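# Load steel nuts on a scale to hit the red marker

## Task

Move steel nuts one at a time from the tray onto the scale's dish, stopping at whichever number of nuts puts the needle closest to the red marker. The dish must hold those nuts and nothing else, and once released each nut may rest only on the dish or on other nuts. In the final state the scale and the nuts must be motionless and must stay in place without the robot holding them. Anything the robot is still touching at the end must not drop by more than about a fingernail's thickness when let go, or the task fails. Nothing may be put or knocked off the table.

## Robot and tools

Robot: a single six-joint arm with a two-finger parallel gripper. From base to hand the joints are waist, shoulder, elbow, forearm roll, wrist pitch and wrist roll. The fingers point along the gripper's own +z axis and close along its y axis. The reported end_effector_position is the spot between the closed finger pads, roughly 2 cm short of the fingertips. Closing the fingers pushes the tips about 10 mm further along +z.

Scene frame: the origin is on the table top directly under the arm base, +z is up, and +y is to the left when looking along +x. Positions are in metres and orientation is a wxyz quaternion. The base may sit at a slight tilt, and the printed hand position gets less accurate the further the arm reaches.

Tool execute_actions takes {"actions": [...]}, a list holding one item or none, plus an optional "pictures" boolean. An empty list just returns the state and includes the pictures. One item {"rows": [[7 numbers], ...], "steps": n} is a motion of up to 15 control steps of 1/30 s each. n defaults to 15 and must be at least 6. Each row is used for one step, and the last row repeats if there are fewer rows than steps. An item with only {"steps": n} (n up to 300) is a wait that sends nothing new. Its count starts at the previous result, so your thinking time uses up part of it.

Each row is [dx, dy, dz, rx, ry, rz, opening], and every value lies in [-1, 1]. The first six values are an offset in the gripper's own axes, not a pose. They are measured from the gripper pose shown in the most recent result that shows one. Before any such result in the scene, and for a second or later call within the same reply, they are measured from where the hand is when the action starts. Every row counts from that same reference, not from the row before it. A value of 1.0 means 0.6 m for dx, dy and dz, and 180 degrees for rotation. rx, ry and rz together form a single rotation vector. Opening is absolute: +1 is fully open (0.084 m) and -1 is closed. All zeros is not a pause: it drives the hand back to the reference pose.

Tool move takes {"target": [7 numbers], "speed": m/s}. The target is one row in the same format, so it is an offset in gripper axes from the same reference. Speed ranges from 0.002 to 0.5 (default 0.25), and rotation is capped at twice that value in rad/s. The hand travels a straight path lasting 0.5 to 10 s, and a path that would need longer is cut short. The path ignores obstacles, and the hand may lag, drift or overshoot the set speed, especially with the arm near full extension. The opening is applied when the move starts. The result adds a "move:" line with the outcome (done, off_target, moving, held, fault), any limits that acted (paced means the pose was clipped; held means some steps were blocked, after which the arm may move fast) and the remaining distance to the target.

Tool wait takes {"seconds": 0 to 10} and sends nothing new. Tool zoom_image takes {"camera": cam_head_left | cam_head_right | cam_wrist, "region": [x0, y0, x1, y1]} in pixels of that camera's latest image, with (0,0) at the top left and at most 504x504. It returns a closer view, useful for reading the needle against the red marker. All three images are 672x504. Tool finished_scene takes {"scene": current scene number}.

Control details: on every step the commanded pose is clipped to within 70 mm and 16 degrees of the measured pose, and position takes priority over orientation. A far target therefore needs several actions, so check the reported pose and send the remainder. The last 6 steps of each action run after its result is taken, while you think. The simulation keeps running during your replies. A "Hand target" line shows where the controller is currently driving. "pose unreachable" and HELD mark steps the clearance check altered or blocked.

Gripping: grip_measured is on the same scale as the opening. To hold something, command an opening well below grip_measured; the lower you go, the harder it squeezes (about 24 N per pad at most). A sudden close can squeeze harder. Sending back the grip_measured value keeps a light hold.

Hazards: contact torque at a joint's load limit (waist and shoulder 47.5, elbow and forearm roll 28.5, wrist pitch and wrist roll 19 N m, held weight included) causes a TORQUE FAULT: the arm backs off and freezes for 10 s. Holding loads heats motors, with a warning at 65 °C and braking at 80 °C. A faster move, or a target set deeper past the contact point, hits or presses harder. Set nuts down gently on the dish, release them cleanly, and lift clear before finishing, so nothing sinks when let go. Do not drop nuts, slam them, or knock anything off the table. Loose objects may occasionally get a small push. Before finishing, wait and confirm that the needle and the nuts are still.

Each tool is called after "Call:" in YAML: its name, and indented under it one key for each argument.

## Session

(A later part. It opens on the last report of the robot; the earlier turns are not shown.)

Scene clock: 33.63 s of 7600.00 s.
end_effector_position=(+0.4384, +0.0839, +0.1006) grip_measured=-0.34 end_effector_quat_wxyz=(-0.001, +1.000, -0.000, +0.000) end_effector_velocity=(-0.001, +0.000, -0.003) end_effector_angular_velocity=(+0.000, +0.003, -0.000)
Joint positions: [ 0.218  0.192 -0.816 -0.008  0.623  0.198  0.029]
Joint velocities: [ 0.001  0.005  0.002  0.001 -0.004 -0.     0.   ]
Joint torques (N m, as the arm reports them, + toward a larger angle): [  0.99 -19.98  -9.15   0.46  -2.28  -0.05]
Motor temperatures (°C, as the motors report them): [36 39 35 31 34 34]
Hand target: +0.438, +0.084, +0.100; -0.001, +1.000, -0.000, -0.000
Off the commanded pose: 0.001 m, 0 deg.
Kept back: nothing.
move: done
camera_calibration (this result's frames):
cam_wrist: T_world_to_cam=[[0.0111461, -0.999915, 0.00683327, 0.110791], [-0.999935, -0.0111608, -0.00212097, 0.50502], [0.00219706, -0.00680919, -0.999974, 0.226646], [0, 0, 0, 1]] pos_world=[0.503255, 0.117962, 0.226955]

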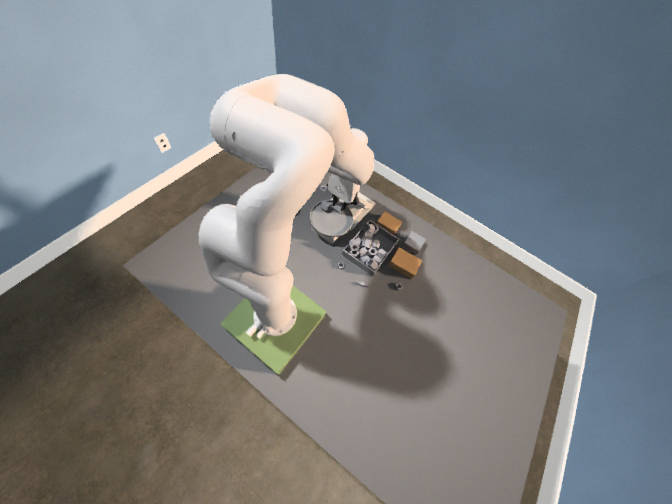

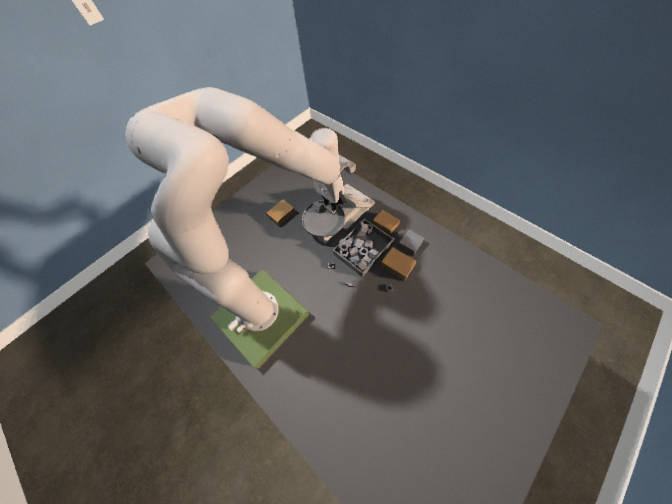

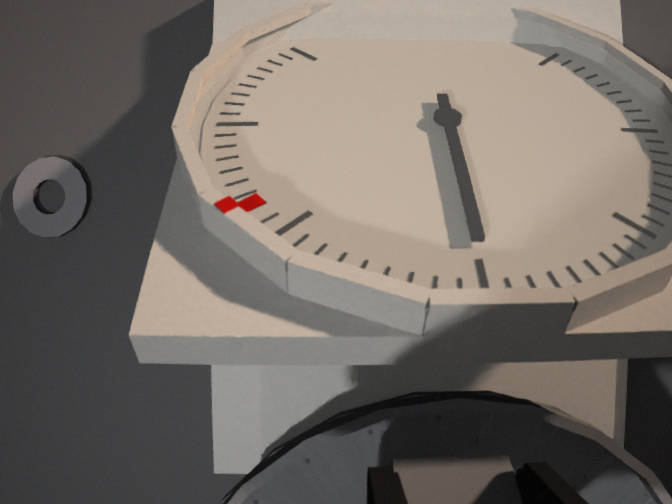

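Call:
move:
  target: [0, 0, -0.0028, 0, 0, 0, -0.65]
  speed: 0.012

Call:
move:
  target: [0, 0, 0, 0, 0, 0, -0.22]

Call:
move:
  target: [0, 0, -0.04, 0, 0, 0, -0.22]
  speed: 0.15

Scene clock: 34.57 s of 7600.00 s.
end_effector_position=(+0.4382, +0.0839, +0.1019) grip_measured=-0.34 end_effector_quat_wxyz=(-0.001, +1.000, -0.000, +0.000) end_effector_velocity=(-0.001, +0.000, +0.001) end_effector_angular_velocity=(+0.000, +0.001, -0.000)
Joint positions: [ 0.218  0.188 -0.817 -0.008  0.628  0.198  0.029]
Joint velocities: [ 0.001 -0.002  0.001  0.001  0.003 -0.    -0.   ]
Joint torques (N m, as the arm reports them, + toward a larger angle): [  0.71 -21.25  -9.46   0.16  -1.89  -0.03]
Motor temperatures (°C, as the motors report them): [36 39 35 31 34 34]
Hand target: +0.438, +0.084, +0.102; -0.001, +1.000, -0.000, +0.000
Off the commanded pose: 0.000 m, 0 deg.
Kept back: nothing.
move: done
camera_calibration (this result's frames):
cam_wrist: T_world_to_cam=[[0.0111544, -0.999914, 0.00693295, 0.110733], [-0.999936, -0.0111659, -0.00161565, 0.504799], [0.00169292, -0.00691449, -0.999975, 0.228273], [0, 0, 0, 1]] pos_world=[0.503145, 0.117938, 0.228315]

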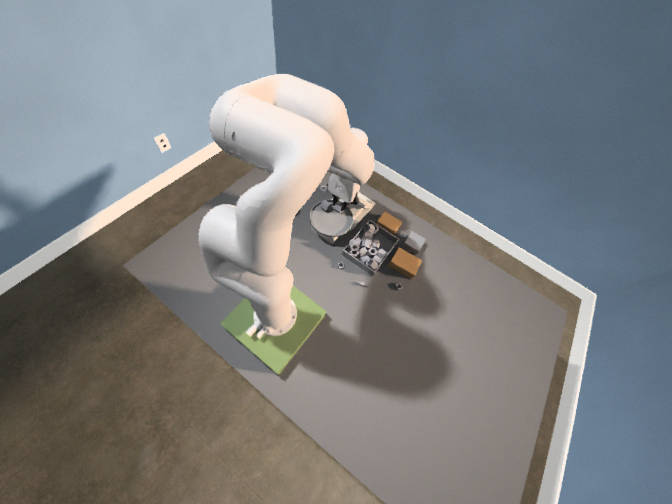

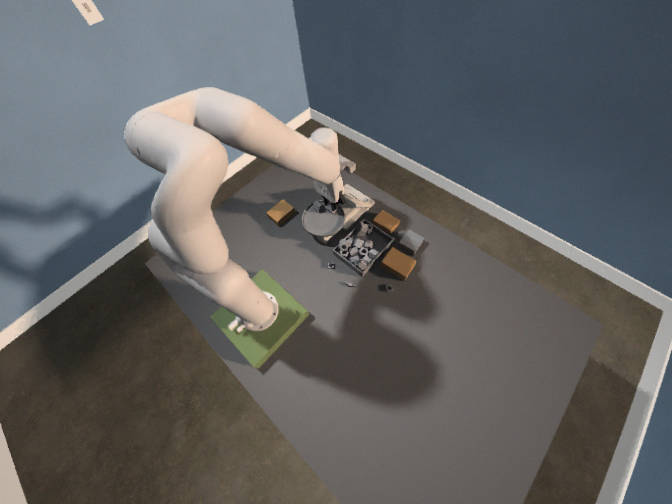

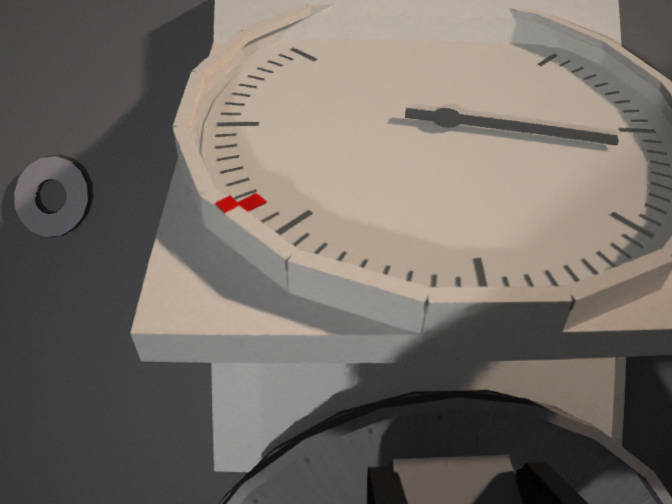

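Scene clock: 35.07 s of 7600.00 s.
end_effector_position=(+0.4382, +0.0838, +0.1019) grip_measured=-0.24 end_effector_quat_wxyz=(-0.001, +1.000, -0.000, +0.000) end_effector_velocity=(+0.001, -0.000, +0.000) end_effector_angular_velocity=(+0.000, -0.002, -0.000)
Joint positions: [ 0.218  0.188 -0.817 -0.008  0.628  0.198  0.034]
Joint velocities: [-0.001  0.    -0.002 -0.    -0.    -0.     0.   ]
Joint torques (N m, as the arm reports them, + toward a larger angle): [  0.92 -21.36  -9.69   0.54  -2.07   0.06]
Motor temperatures (°C, as the motors report them): [36 39 35 31 34 34]
Hand target: +0.438, +0.084, +0.102; -0.001, +1.000, -0.000, +0.000
Off the commanded pose: 0.000 m, 0 deg.
Kept back: nothing.
move: done
camera_calibration (this result's frames):
cam_wrist: T_world_to_cam=[[0.0111495, -0.999914, 0.00695222, 0.110724], [-0.999937, -0.0111603, -0.00151366, 0.504755], [0.00159112, -0.00693491, -0.999975, 0.22829], [0, 0, 0, 1]] pos_world=[0.503125, 0.117931, 0.228278]

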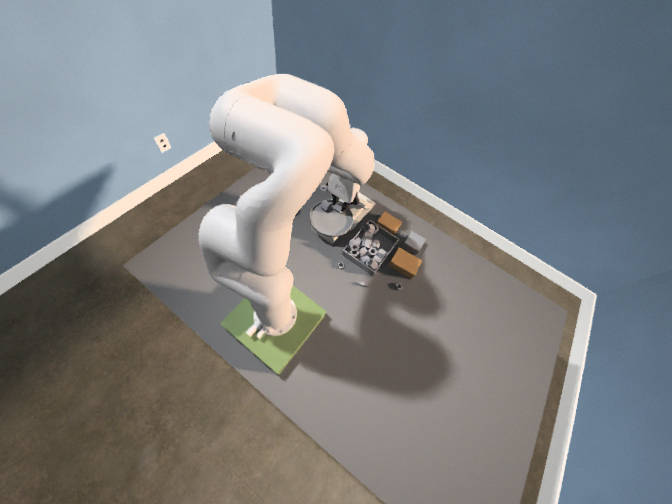

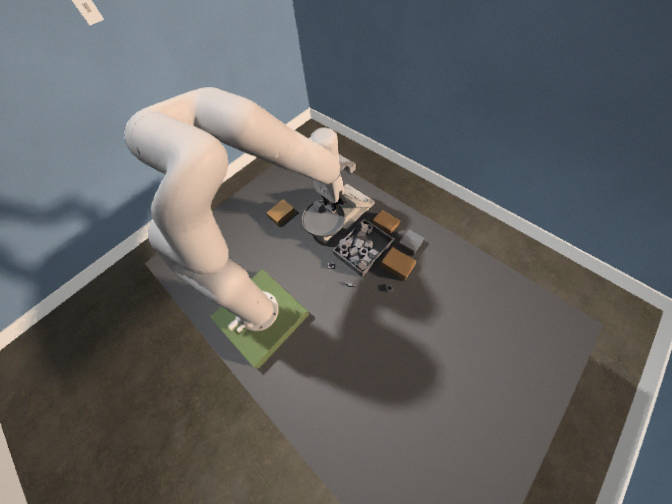

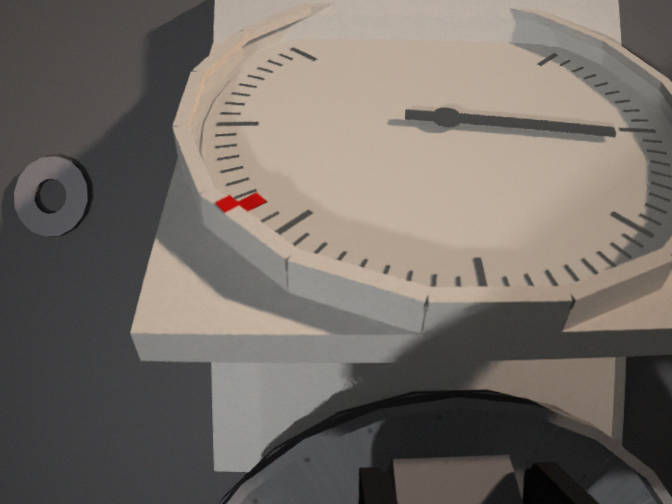

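Scene clock: 35.87 s of 7600.00 s.
end_effector_position=(+0.4380, +0.0837, +0.1255) grip_measured=-0.24 end_effector_quat_wxyz=(-0.001, +1.000, -0.000, -0.000) end_effector_velocity=(+0.001, +0.001, +0.002) end_effector_angular_velocity=(+0.001, -0.001, +0.002)
Joint positions: [ 0.218  0.133 -0.829 -0.007  0.695  0.198  0.034]
Joint velocities: [ 0.001 -0.003 -0.003  0.001  0.005 -0.001  0.   ]
Joint torques (N m, as the arm reports them, + toward a larger angle): [  0.7  -20.96 -10.06   0.34  -2.16   0.1 ]
Motor temperatures (°C, as the motors report them): [36 39 35 31 34 34]
Hand target: +0.438, +0.084, +0.126; -0.001, +1.000, -0.000, +0.000
Off the commanded pose: 0.000 m, 0 deg.
Kept back: nothing.
move: done
camera_calibration (this result's frames):
cam_wrist: T_world_to_cam=[[0.0110618, -0.999913, 0.0071452, 0.110452], [-0.999938, -0.0110699, -0.0010948, 0.504582], [0.0011738, -0.00713264, -0.999974, 0.252102], [0, 0, 0, 1]] pos_world=[0.503033, 0.117827, 0.251859]

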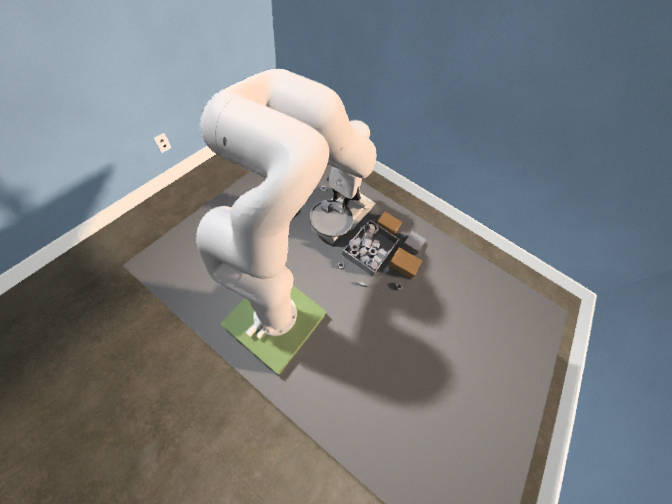

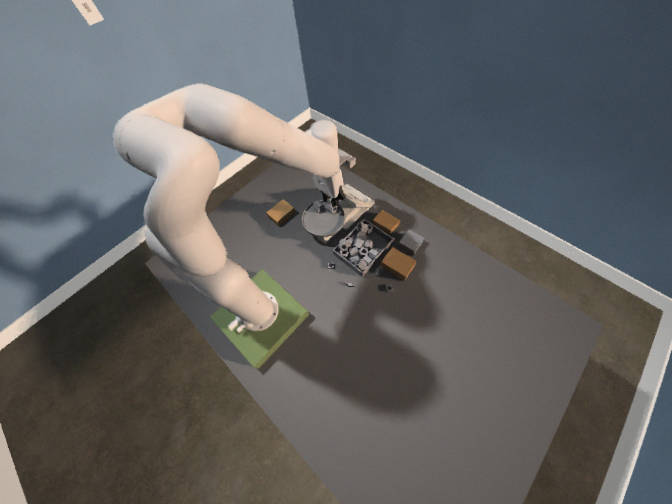

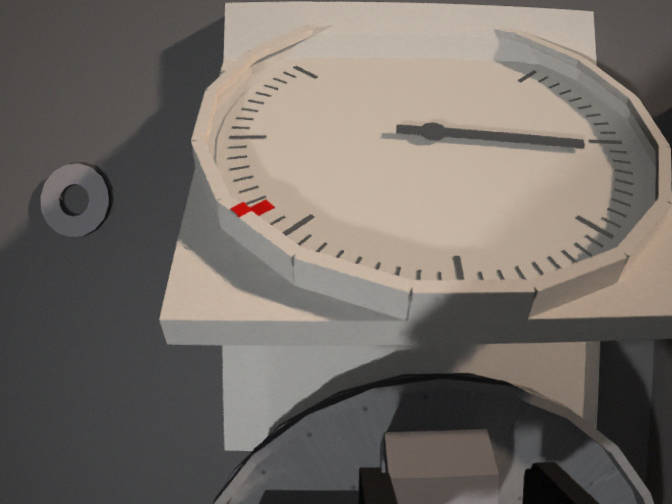

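Call:
move:
  target: [-0.035, 0.286, 0.022, 0, 0, 0.356, -0.22]
  speed: 0.4

Scene clock: 38.07 s of 7600.00 s.
end_effector_position=(+0.4163, -0.0870, +0.1119) grip_measured=-0.24 end_effector_quat_wxyz=(-0.001, +0.848, -0.530, -0.001) end_effector_velocity=(-0.000, -0.002, -0.000) end_effector_angular_velocity=(-0.003, +0.000, -0.012)
Joint positions: [-0.178  0.102 -0.741 -0.004  0.637  0.916  0.034]
Joint velocities: [-0.004  0.002 -0.001 -0.004 -0.001  0.011 -0.   ]
Joint torques (N m, as the arm reports them, + toward a larger angle): [  0.9  -19.61  -9.56   0.4   -1.87  -0.05]
Motor temperatures (°C, as the motors report them): [36 39 35 31 34 34]
Hand target: +0.416, -0.087, +0.112; -0.001, +0.848, -0.531, -0.001
Off the commanded pose: 0.001 m, 0 deg.
Kept back: nothing.
move: done
camera_calibration (this result's frames):
cam_wrist: T_world_to_cam=[[-0.893795, -0.448412, 0.00752267, 0.36472], [-0.448415, 0.893824, 0.00134962, 0.329796], [-0.00732913, -0.00216699, -0.999971, 0.241201], [0, 0, 0, 1]] pos_world=[0.475639, -0.130712, 0.238005]

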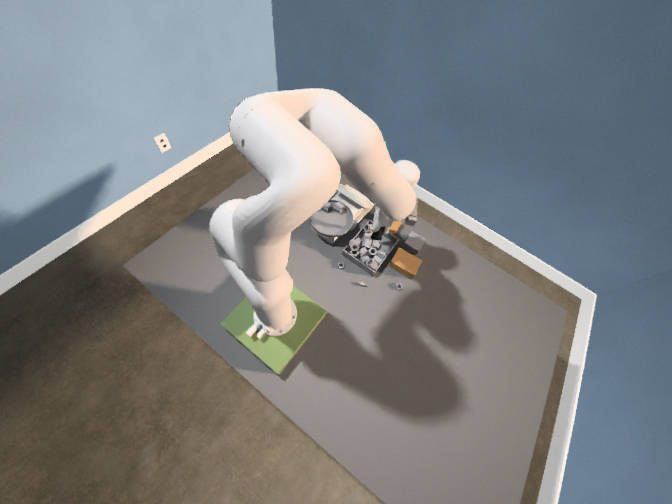

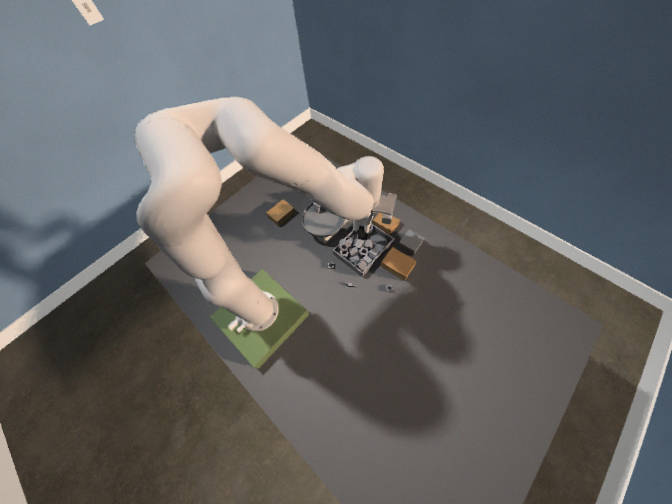

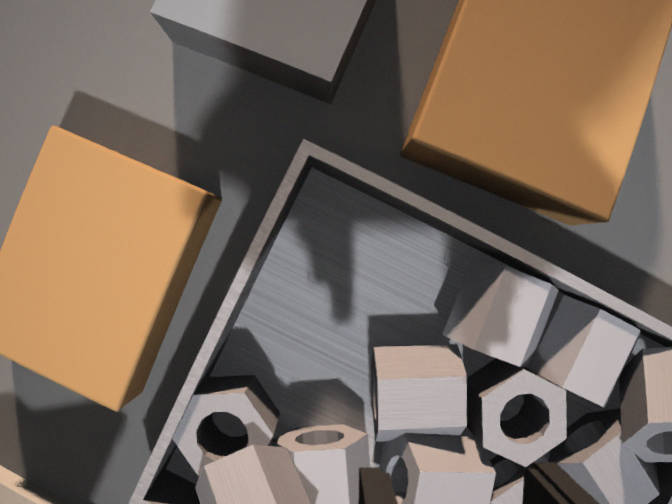

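Call:
move:
  target: [-0.055, 0, 0, 0, 0, 0, -0.22]
  speed: 0.2

Scene clock: 39.47 s of 7600.00 s.
end_effector_position=(+0.4021, -0.0576, +0.1119) grip_measured=-0.24 end_effector_quat_wxyz=(-0.001, +0.848, -0.530, -0.001) end_effector_velocity=(-0.001, +0.002, -0.000) end_effector_angular_velocity=(-0.001, +0.002, +0.000)
Joint positions: [-0.114  0.047 -0.67  -0.005  0.621  0.981  0.034]
Joint velocities: [ 0.004 -0.002  0.004 -0.002  0.     0.006  0.   ]
Joint torques (N m, as the arm reports them, + toward a larger angle): [  0.88 -18.8   -9.74   0.44  -1.98  -0.02]
Motor temperatures (°C, as the motors report them): [36 39 35 31 34 34]
Hand target: +0.402, -0.057, +0.112; -0.001, +0.848, -0.530, -0.001
Off the commanded pose: 0.000 m, 0 deg.
Kept back: nothing.
move: done
camera_calibration (this result's frames):
cam_wrist: T_world_to_cam=[[-0.893841, -0.44832, 0.00750245, 0.365225], [-0.448325, 0.89387, 0.00116066, 0.297104], [-0.00722657, -0.00232609, -0.999971, 0.241206], [0, 0, 0, 1]] pos_world=[0.461395, -0.101274, 0.238114]

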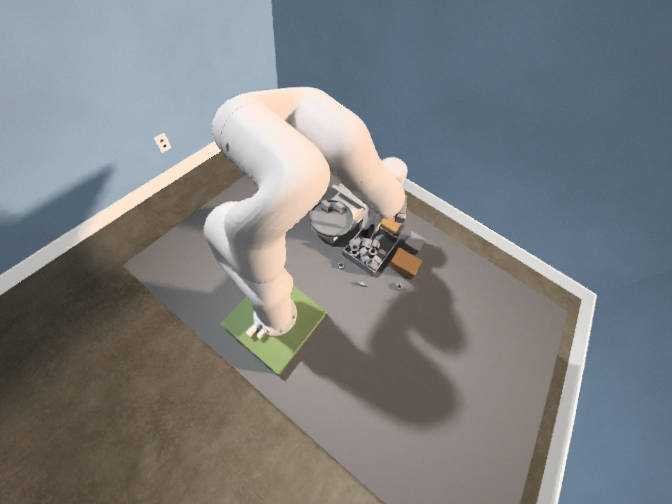

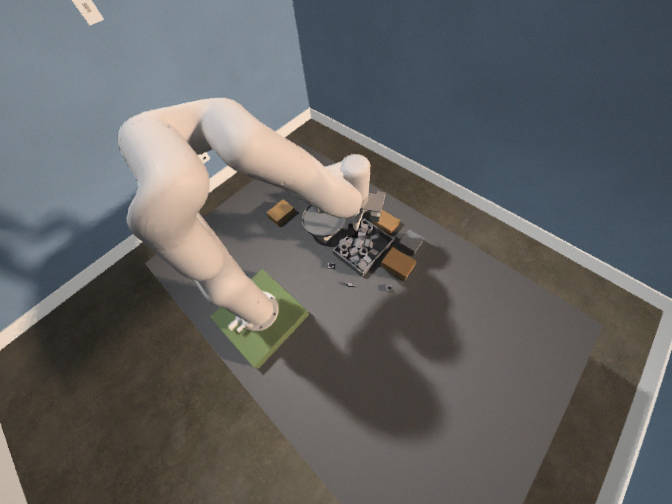

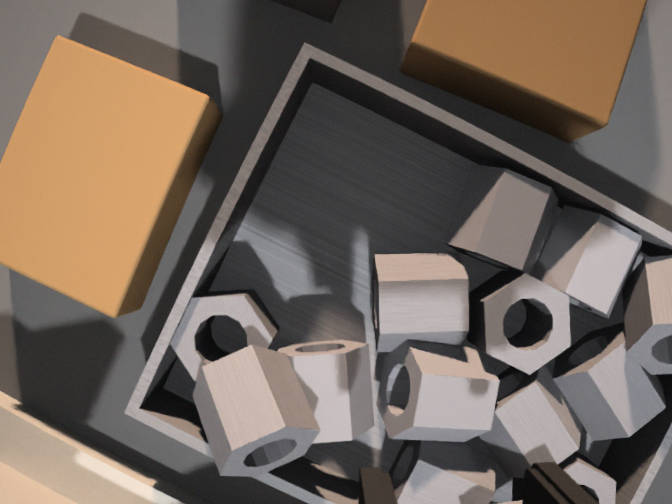

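Call:
zoom_image:
  camera: "cam_wrist"
  region: [120, 240, 520, 504]

Call:
zoom_image:
  camera: "cam_head_right"
  region: [320, 200, 410, 280]

Region (120, 240, 520, 504) of cam_wrist's 672x504 image, scaled by 1.260, with more detail than that image has; it fills the top 333 rows of this view, and the rest is white.

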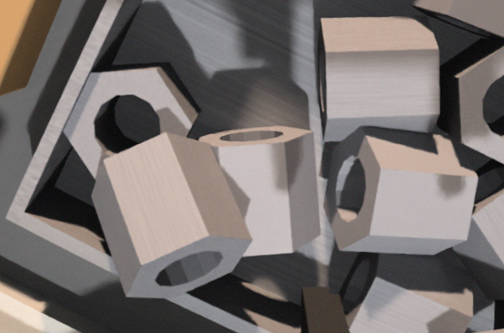

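Region (320, 200, 410, 280) of cam_head_right's 672x504 image, scaled by 5.600, with more detail than that image has.

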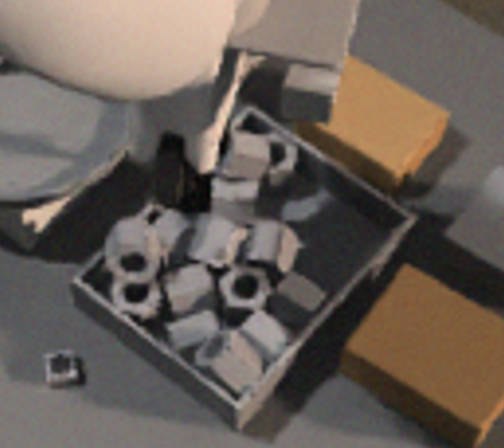

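Call:
move:
  target: [0.091, -0.0177, 0.07, -0.139, 0, 0, -0.12]
  speed: 0.25

Scene clock: 44.73 s of 7600.00 s.
end_effector_position=(+0.4355, -0.1022, +0.0703) grip_measured=-0.13 end_effector_quat_wxyz=(+0.182, +0.828, -0.518, -0.115) end_effector_velocity=(+0.001, -0.001, -0.001) end_effector_angular_velocity=(-0.004, +0.013, +0.001)
Joint positions: [-0.094  0.498 -1.203 -0.264  1.09   1.166  0.038]
Joint velocities: [ 0.002  0.015 -0.019 -0.003  0.016  0.001 -0.   ]
Joint torques (N m, as the arm reports them, + toward a larger angle): [  1.02 -26.49  -9.68   0.41  -0.62  -0.01]
Motor temperatures (°C, as the motors report them): [36 39 36 31 34 34]
Hand target: +0.435, -0.102, +0.070; +0.183, +0.828, -0.517, -0.116
Off the commanded pose: 0.001 m, 0 deg.
Kept back: nothing.
move: done
camera_calibration (this result's frames):
cam_wrist: T_world_to_cam=[[-0.806791, -0.406868, 0.428424, 0.312134], [-0.447598, 0.894213, 0.00632116, 0.351349], [-0.385674, -0.186662, -0.903556, 0.338863], [0, 0, 0, 1]] pos_world=[0.539781, -0.123931, 0.170235]

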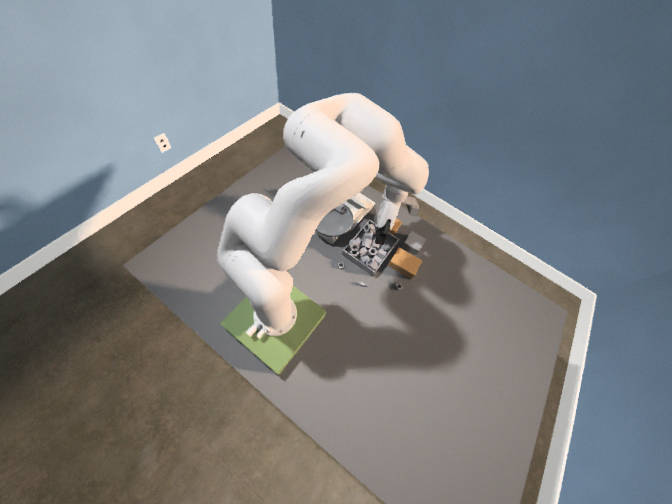

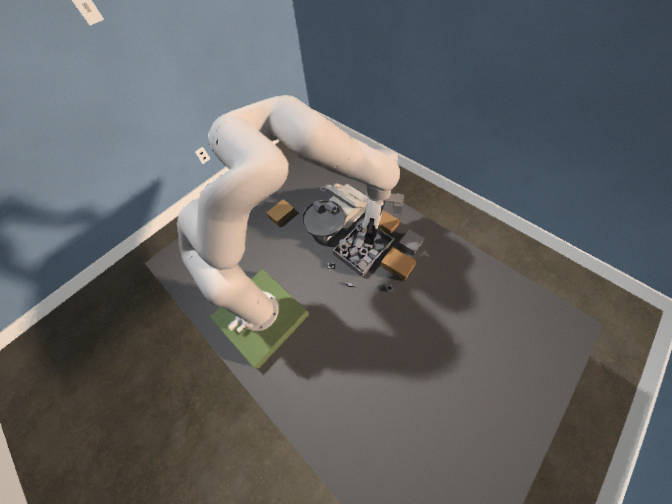

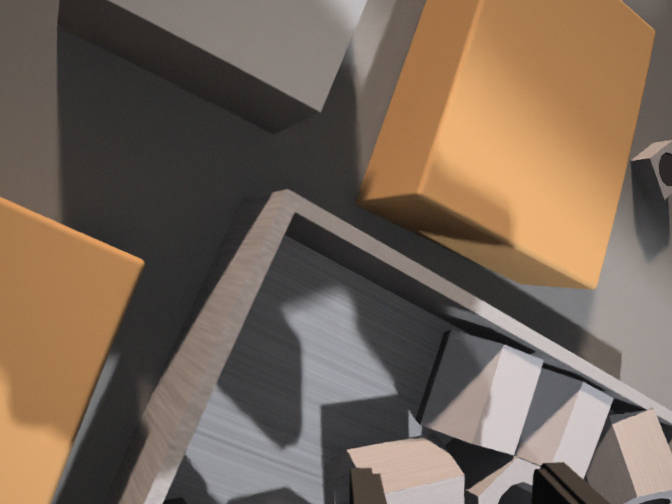

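Call:
move:
  target: [0, -0.0171, 0.0367, 0, 0, 0, -0.12]
  speed: 0.06

Scene clock: 45.80 s of 7600.00 s.
end_effector_position=(+0.4357, -0.1021, +0.0463) grip_measured=-0.13 end_effector_quat_wxyz=(+0.182, +0.828, -0.518, -0.115) end_effector_velocity=(+0.001, -0.000, -0.001) end_effector_angular_velocity=(-0.000, -0.002, -0.000)
Joint positions: [-0.096  0.55  -1.204 -0.272  1.04   1.18   0.038]
Joint velocities: [-0.     0.004 -0.001 -0.    -0.004  0.001 -0.   ]
Joint torques (N m, as the arm reports them, + toward a larger angle): [  1.35 -26.86  -9.11   0.45  -0.88  -0.04]
Motor temperatures (°C, as the motors report them): [36 39 36 31 34 34]
Hand target: +0.436, -0.102, +0.046; +0.182, +0.828, -0.517, -0.115
Off the commanded pose: 0.000 m, 0 deg.
Kept back: nothing.
move: done
camera_calibration (this result's frames):
cam_wrist: T_world_to_cam=[[-0.80695, -0.406953, 0.428043, 0.322674], [-0.447672, 0.894177, 0.00616407, 0.351539], [-0.385254, -0.186649, -0.903737, 0.317125], [0, 0, 0, 1]] pos_world=[0.53993, -0.123833, 0.146313]

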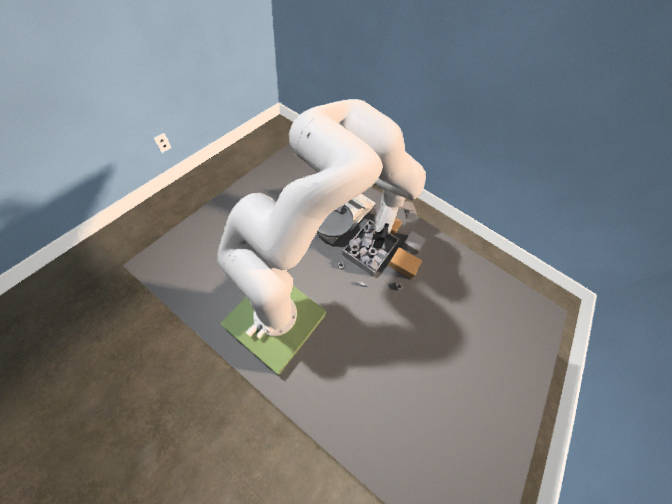

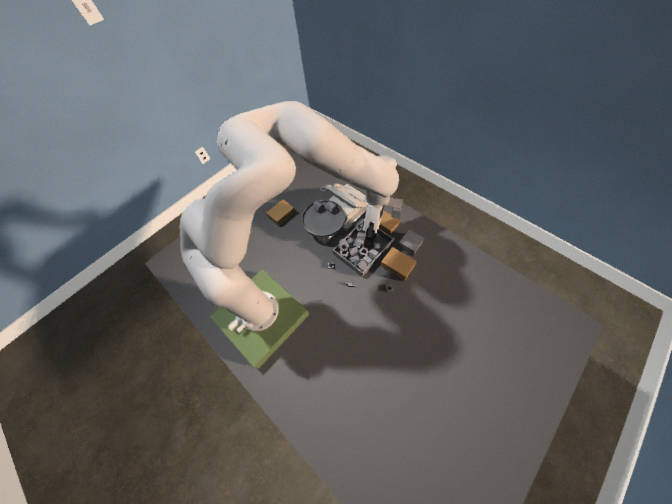

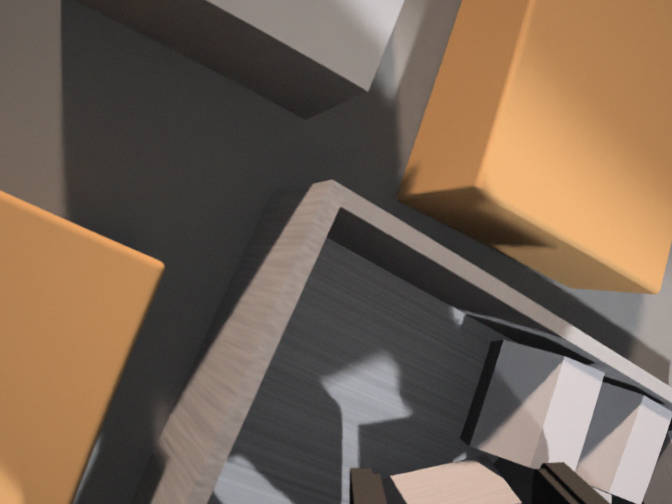

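Call:
move:
  target: [0, -0.002, 0.01, 0, 0, 0, -0.12]
  speed: 0.015

Scene clock: 46.73 s of 7600.00 s.
end_effector_position=(+0.4347, -0.1027, +0.0409) grip_measured=-0.13 end_effector_quat_wxyz=(+0.182, +0.828, -0.518, -0.115) end_effector_velocity=(+0.000, -0.001, -0.001) end_effector_angular_velocity=(-0.002, -0.002, +0.003)
Joint positions: [-0.098  0.56  -1.2   -0.276  1.026  1.183  0.038]
Joint velocities: [-0.     0.002  0.001 -0.004 -0.005  0.001  0.   ]
Joint torques (N m, as the arm reports them, + toward a larger angle): [  0.7  -25.11  -8.87   0.02  -1.03  -0.01]
Motor temperatures (°C, as the motors report them): [36 39 36 31 34 34]
Hand target: +0.434, -0.103, +0.040; +0.182, +0.828, -0.518, -0.115
Off the commanded pose: 0.001 m, 0 deg.
Kept back: nothing.
move: done
camera_calibration (this result's frames):
cam_wrist: T_world_to_cam=[[-0.807212, -0.406905, 0.427595, 0.32408], [-0.447695, 0.894168, 0.00574325, 0.351698], [-0.384678, -0.186796, -0.903952, 0.311533], [0, 0, 0, 1]] pos_world=[0.538895, -0.124414, 0.141016]

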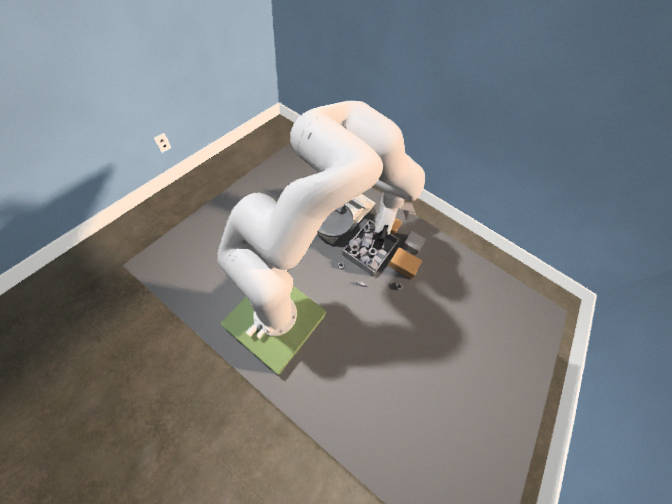

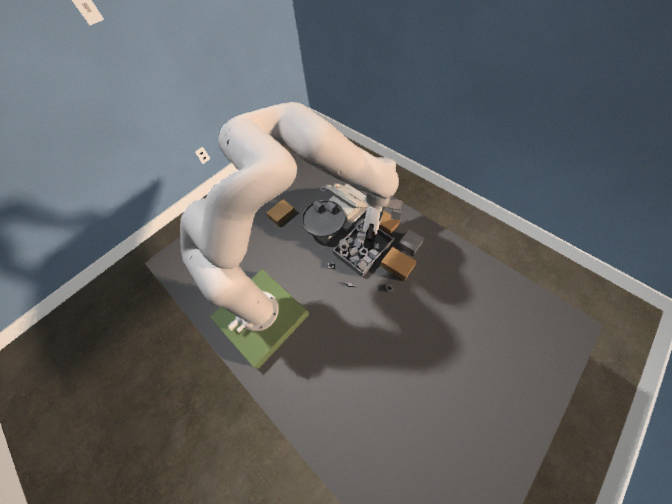

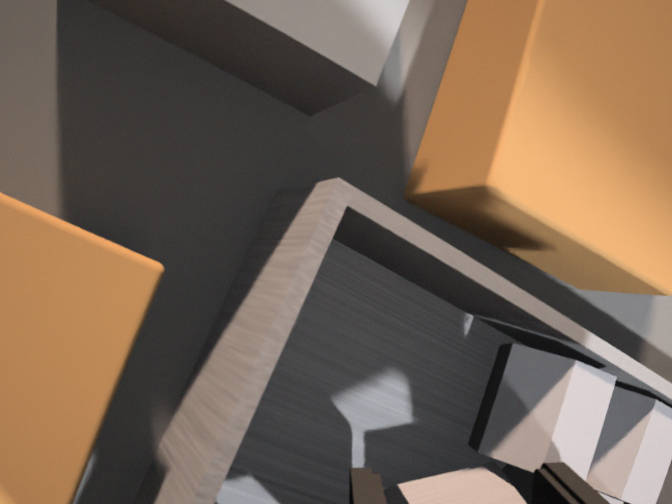

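Call:
move:
  target: [0, -0.015, -0.0033, 0, 0, 0, -0.12]
  speed: 0.02

Scene clock: 47.73 s of 7600.00 s.
end_effector_position=(+0.4426, -0.0990, +0.0391) grip_measured=-0.13 end_effector_quat_wxyz=(+0.182, +0.828, -0.518, -0.115) end_effector_velocity=(+0.001, +0.001, -0.001) end_effector_angular_velocity=(+0.000, +0.000, -0.000)
Joint positions: [-0.089  0.584 -1.235 -0.27   1.039  1.186  0.039]
Joint velocities: [ 0.002  0.005 -0.006  0.002  0.001  0.001  0.   ]
Joint torques (N m, as the arm reports them, + toward a larger angle): [  2.99 -24.11  -8.7    1.13  -2.85   0.25]
Motor temperatures (°C, as the motors report them): [36 39 35 31 34 34]
Hand target: +0.443, -0.099, +0.039; +0.182, +0.828, -0.518, -0.115
Off the commanded pose: 0.000 m, 0 deg.
Kept back: nothing.
move: done
camera_calibration (this result's frames):
cam_wrist: T_world_to_cam=[[-0.807162, -0.406722, 0.427862, 0.33273], [-0.447588, 0.894222, 0.00566634, 0.351904], [-0.384909, -0.186932, -0.903826, 0.313659], [0, 0, 0, 1]] pos_world=[0.546805, -0.120719, 0.139137]

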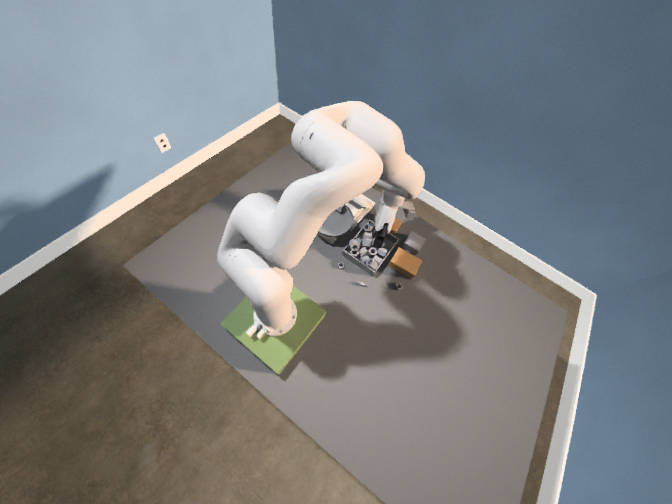

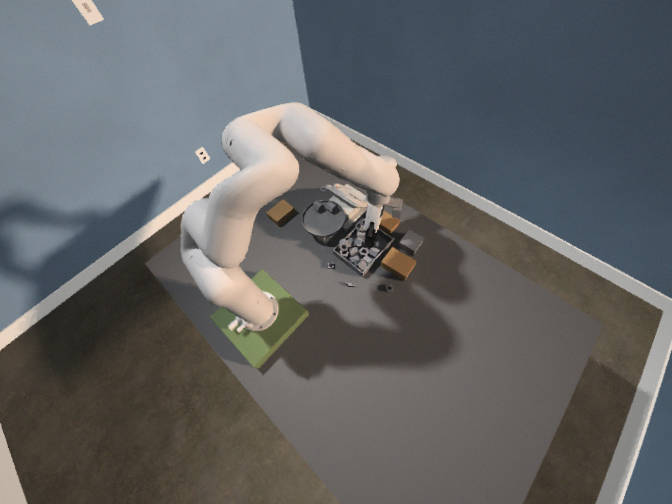

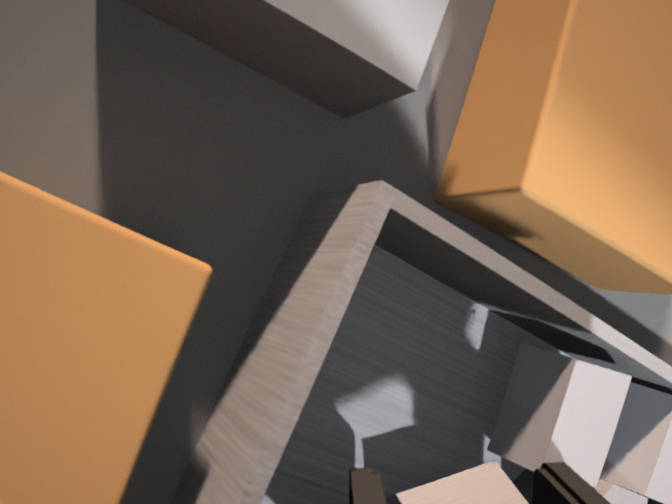

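Call:
move:
  target: [-0.01, 0.0405, -0.0473, 0.139, 0, 0, -0.2]
  speed: 0.2

Scene clock: 49.73 s of 7600.00 s.
end_effector_position=(+0.4308, -0.0977, +0.0748) grip_measured=-0.22 end_effector_quat_wxyz=(-0.001, +0.848, -0.530, -0.000) end_effector_velocity=(-0.001, +0.000, -0.000) end_effector_angular_velocity=(+0.008, -0.005, +0.001)
Joint positions: [-0.195  0.241 -0.79  -0.005  0.545  0.9    0.035]
Joint velocities: [-0.003 -0.004  0.008  0.016 -0.008 -0.018 -0.   ]
Joint torques (N m, as the arm reports them, + toward a larger angle): [  1.13 -21.5   -9.17   0.66  -2.06   0.05]
Motor temperatures (°C, as the motors report them): [36 39 35 31 34 34]
Hand target: +0.431, -0.098, +0.075; -0.002, +0.848, -0.530, +0.000
Off the commanded pose: 0.001 m, 0 deg.
Kept back: nothing.
move: done
camera_calibration (this result's frames):
cam_wrist: T_world_to_cam=[[-0.893839, -0.448344, 0.00629313, 0.37327], [-0.448352, 0.893857, 0.000114451, 0.345966], [-0.00567647, -0.00271924, -0.99998, 0.203432], [0, 0, 0, 1]] pos_world=[0.489913, -0.141337, 0.201039]

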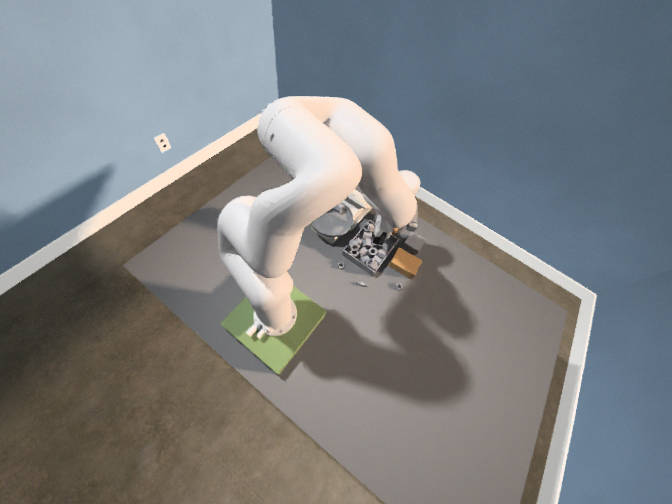

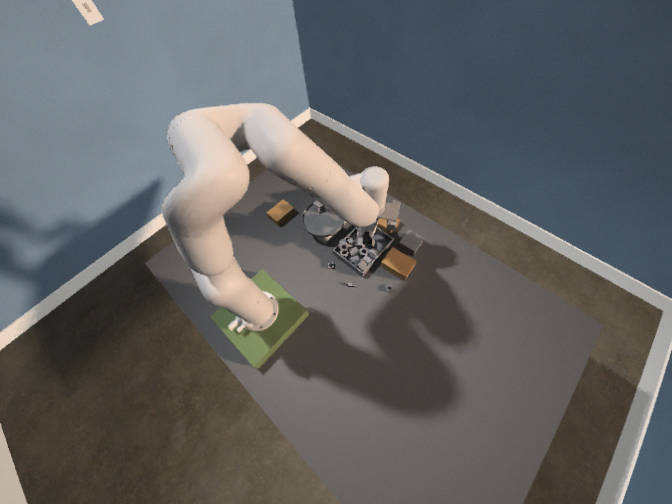

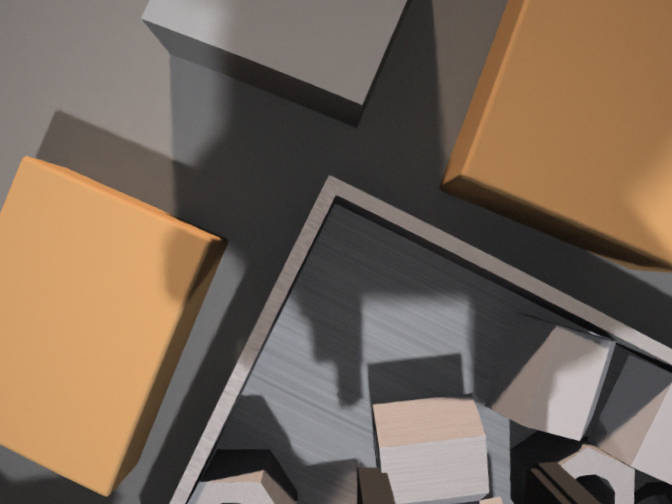

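Call:
move:
  target: [0.008, -0.005, 0.031, 0, 0, -0.017, -0.22]
  speed: 0.1

Scene clock: 50.93 s of 7600.00 s.
end_effector_position=(+0.4357, -0.1006, +0.0565) grip_measured=-0.24 end_effector_quat_wxyz=(-0.001, +0.862, -0.507, +0.000) end_effector_velocity=(-0.000, +0.000, -0.003) end_effector_angular_velocity=(-0.000, +0.002, +0.009)
Joint positions: [-0.2    0.304 -0.811 -0.005  0.502  0.843  0.034]
Joint velocities: [ 0.     0.007 -0.    -0.001 -0.005 -0.007 -0.   ]
Joint torques (N m, as the arm reports them, + toward a larger angle): [  0.55 -22.15  -8.76   0.27  -2.1    0.03]
Motor temperatures (°C, as the motors report them): [36 39 35 31 34 34]
Hand target: +0.436, -0.101, +0.056; -0.001, +0.862, -0.507, -0.000
Off the commanded pose: 0.000 m, 0 deg.
Kept back: nothing.
move: done
camera_calibration (this result's frames):
cam_wrist: T_world_to_cam=[[-0.868846, -0.495046, 0.00598952, 0.360857], [-0.495056, 0.868861, -0.000137134, 0.368611], [-0.00513618, -0.0030843, -0.999982, 0.184872], [0, 0, 0, 1]] pos_world=[0.496962, -0.141061, 0.182758]

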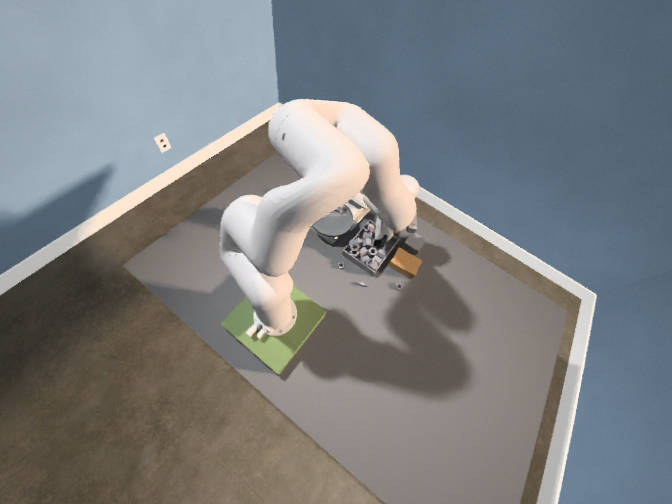

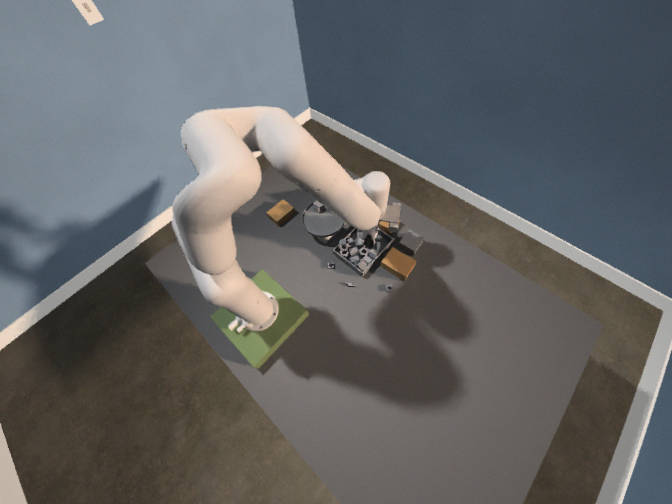

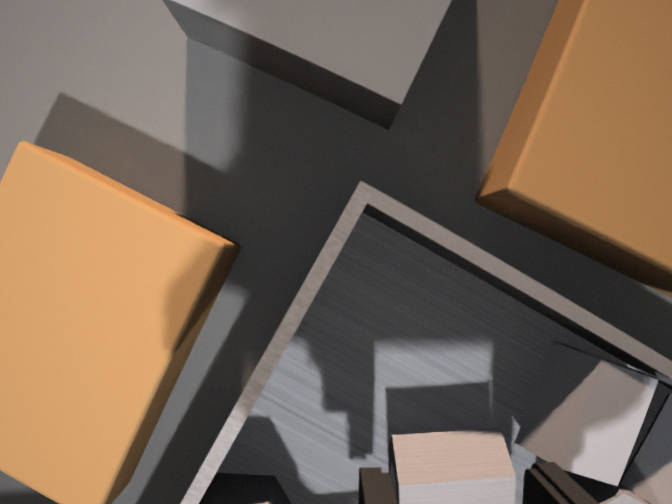

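Call:
move:
  target: [0, 0, 0.0215, 0, 0, 0, -0.22]
  speed: 0.03

Scene clock: 51.93 s of 7600.00 s.
end_effector_position=(+0.4357, -0.1005, +0.0438) grip_measured=-0.24 end_effector_quat_wxyz=(-0.001, +0.862, -0.507, +0.000) end_effector_velocity=(+0.001, -0.000, -0.001) end_effector_angular_velocity=(-0.001, -0.004, -0.001)
Joint positions: [-0.2    0.34  -0.813 -0.006  0.469  0.843  0.034]
Joint velocities: [-0.     0.004 -0.001  0.001 -0.007 -0.     0.   ]
Joint torques (N m, as the arm reports them, + toward a larger angle): [  0.74 -22.41  -8.55   0.28  -2.18   0.05]
Motor temperatures (°C, as the motors report them): [36 39 35 31 34 34]
Hand target: +0.436, -0.101, +0.044; -0.001, +0.862, -0.507, +0.000
Off the commanded pose: 0.000 m, 0 deg.
Kept back: nothing.
move: done
camera_calibration (this result's frames):
cam_wrist: T_world_to_cam=[[-0.868805, -0.495119, 0.00588811, 0.361003], [-0.495128, 0.86882, -0.000136848, 0.368606], [-0.00504795, -0.00303427, -0.999983, 0.172182], [0, 0, 0, 1]] pos_world=[0.497018, -0.140991, 0.170104]

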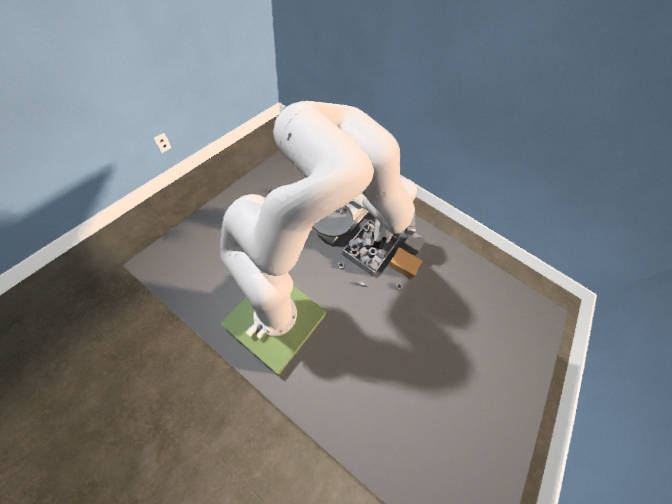

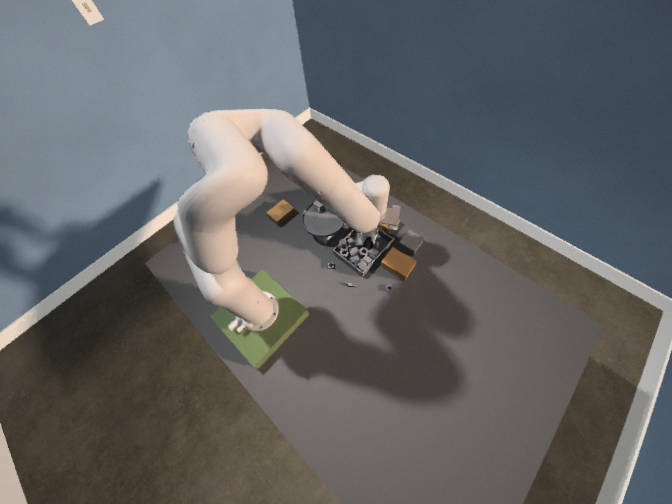

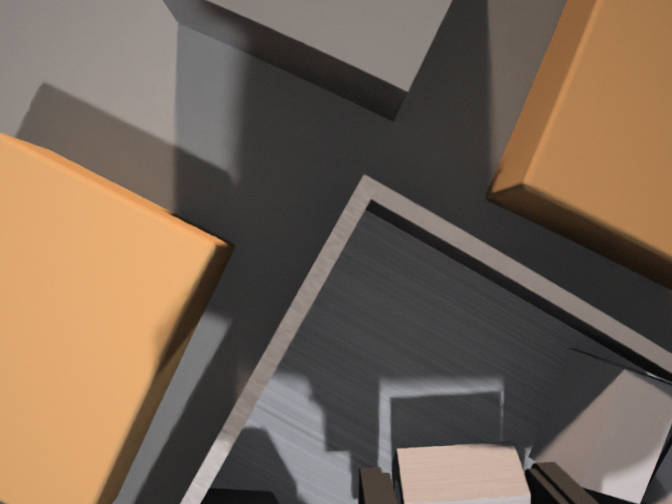

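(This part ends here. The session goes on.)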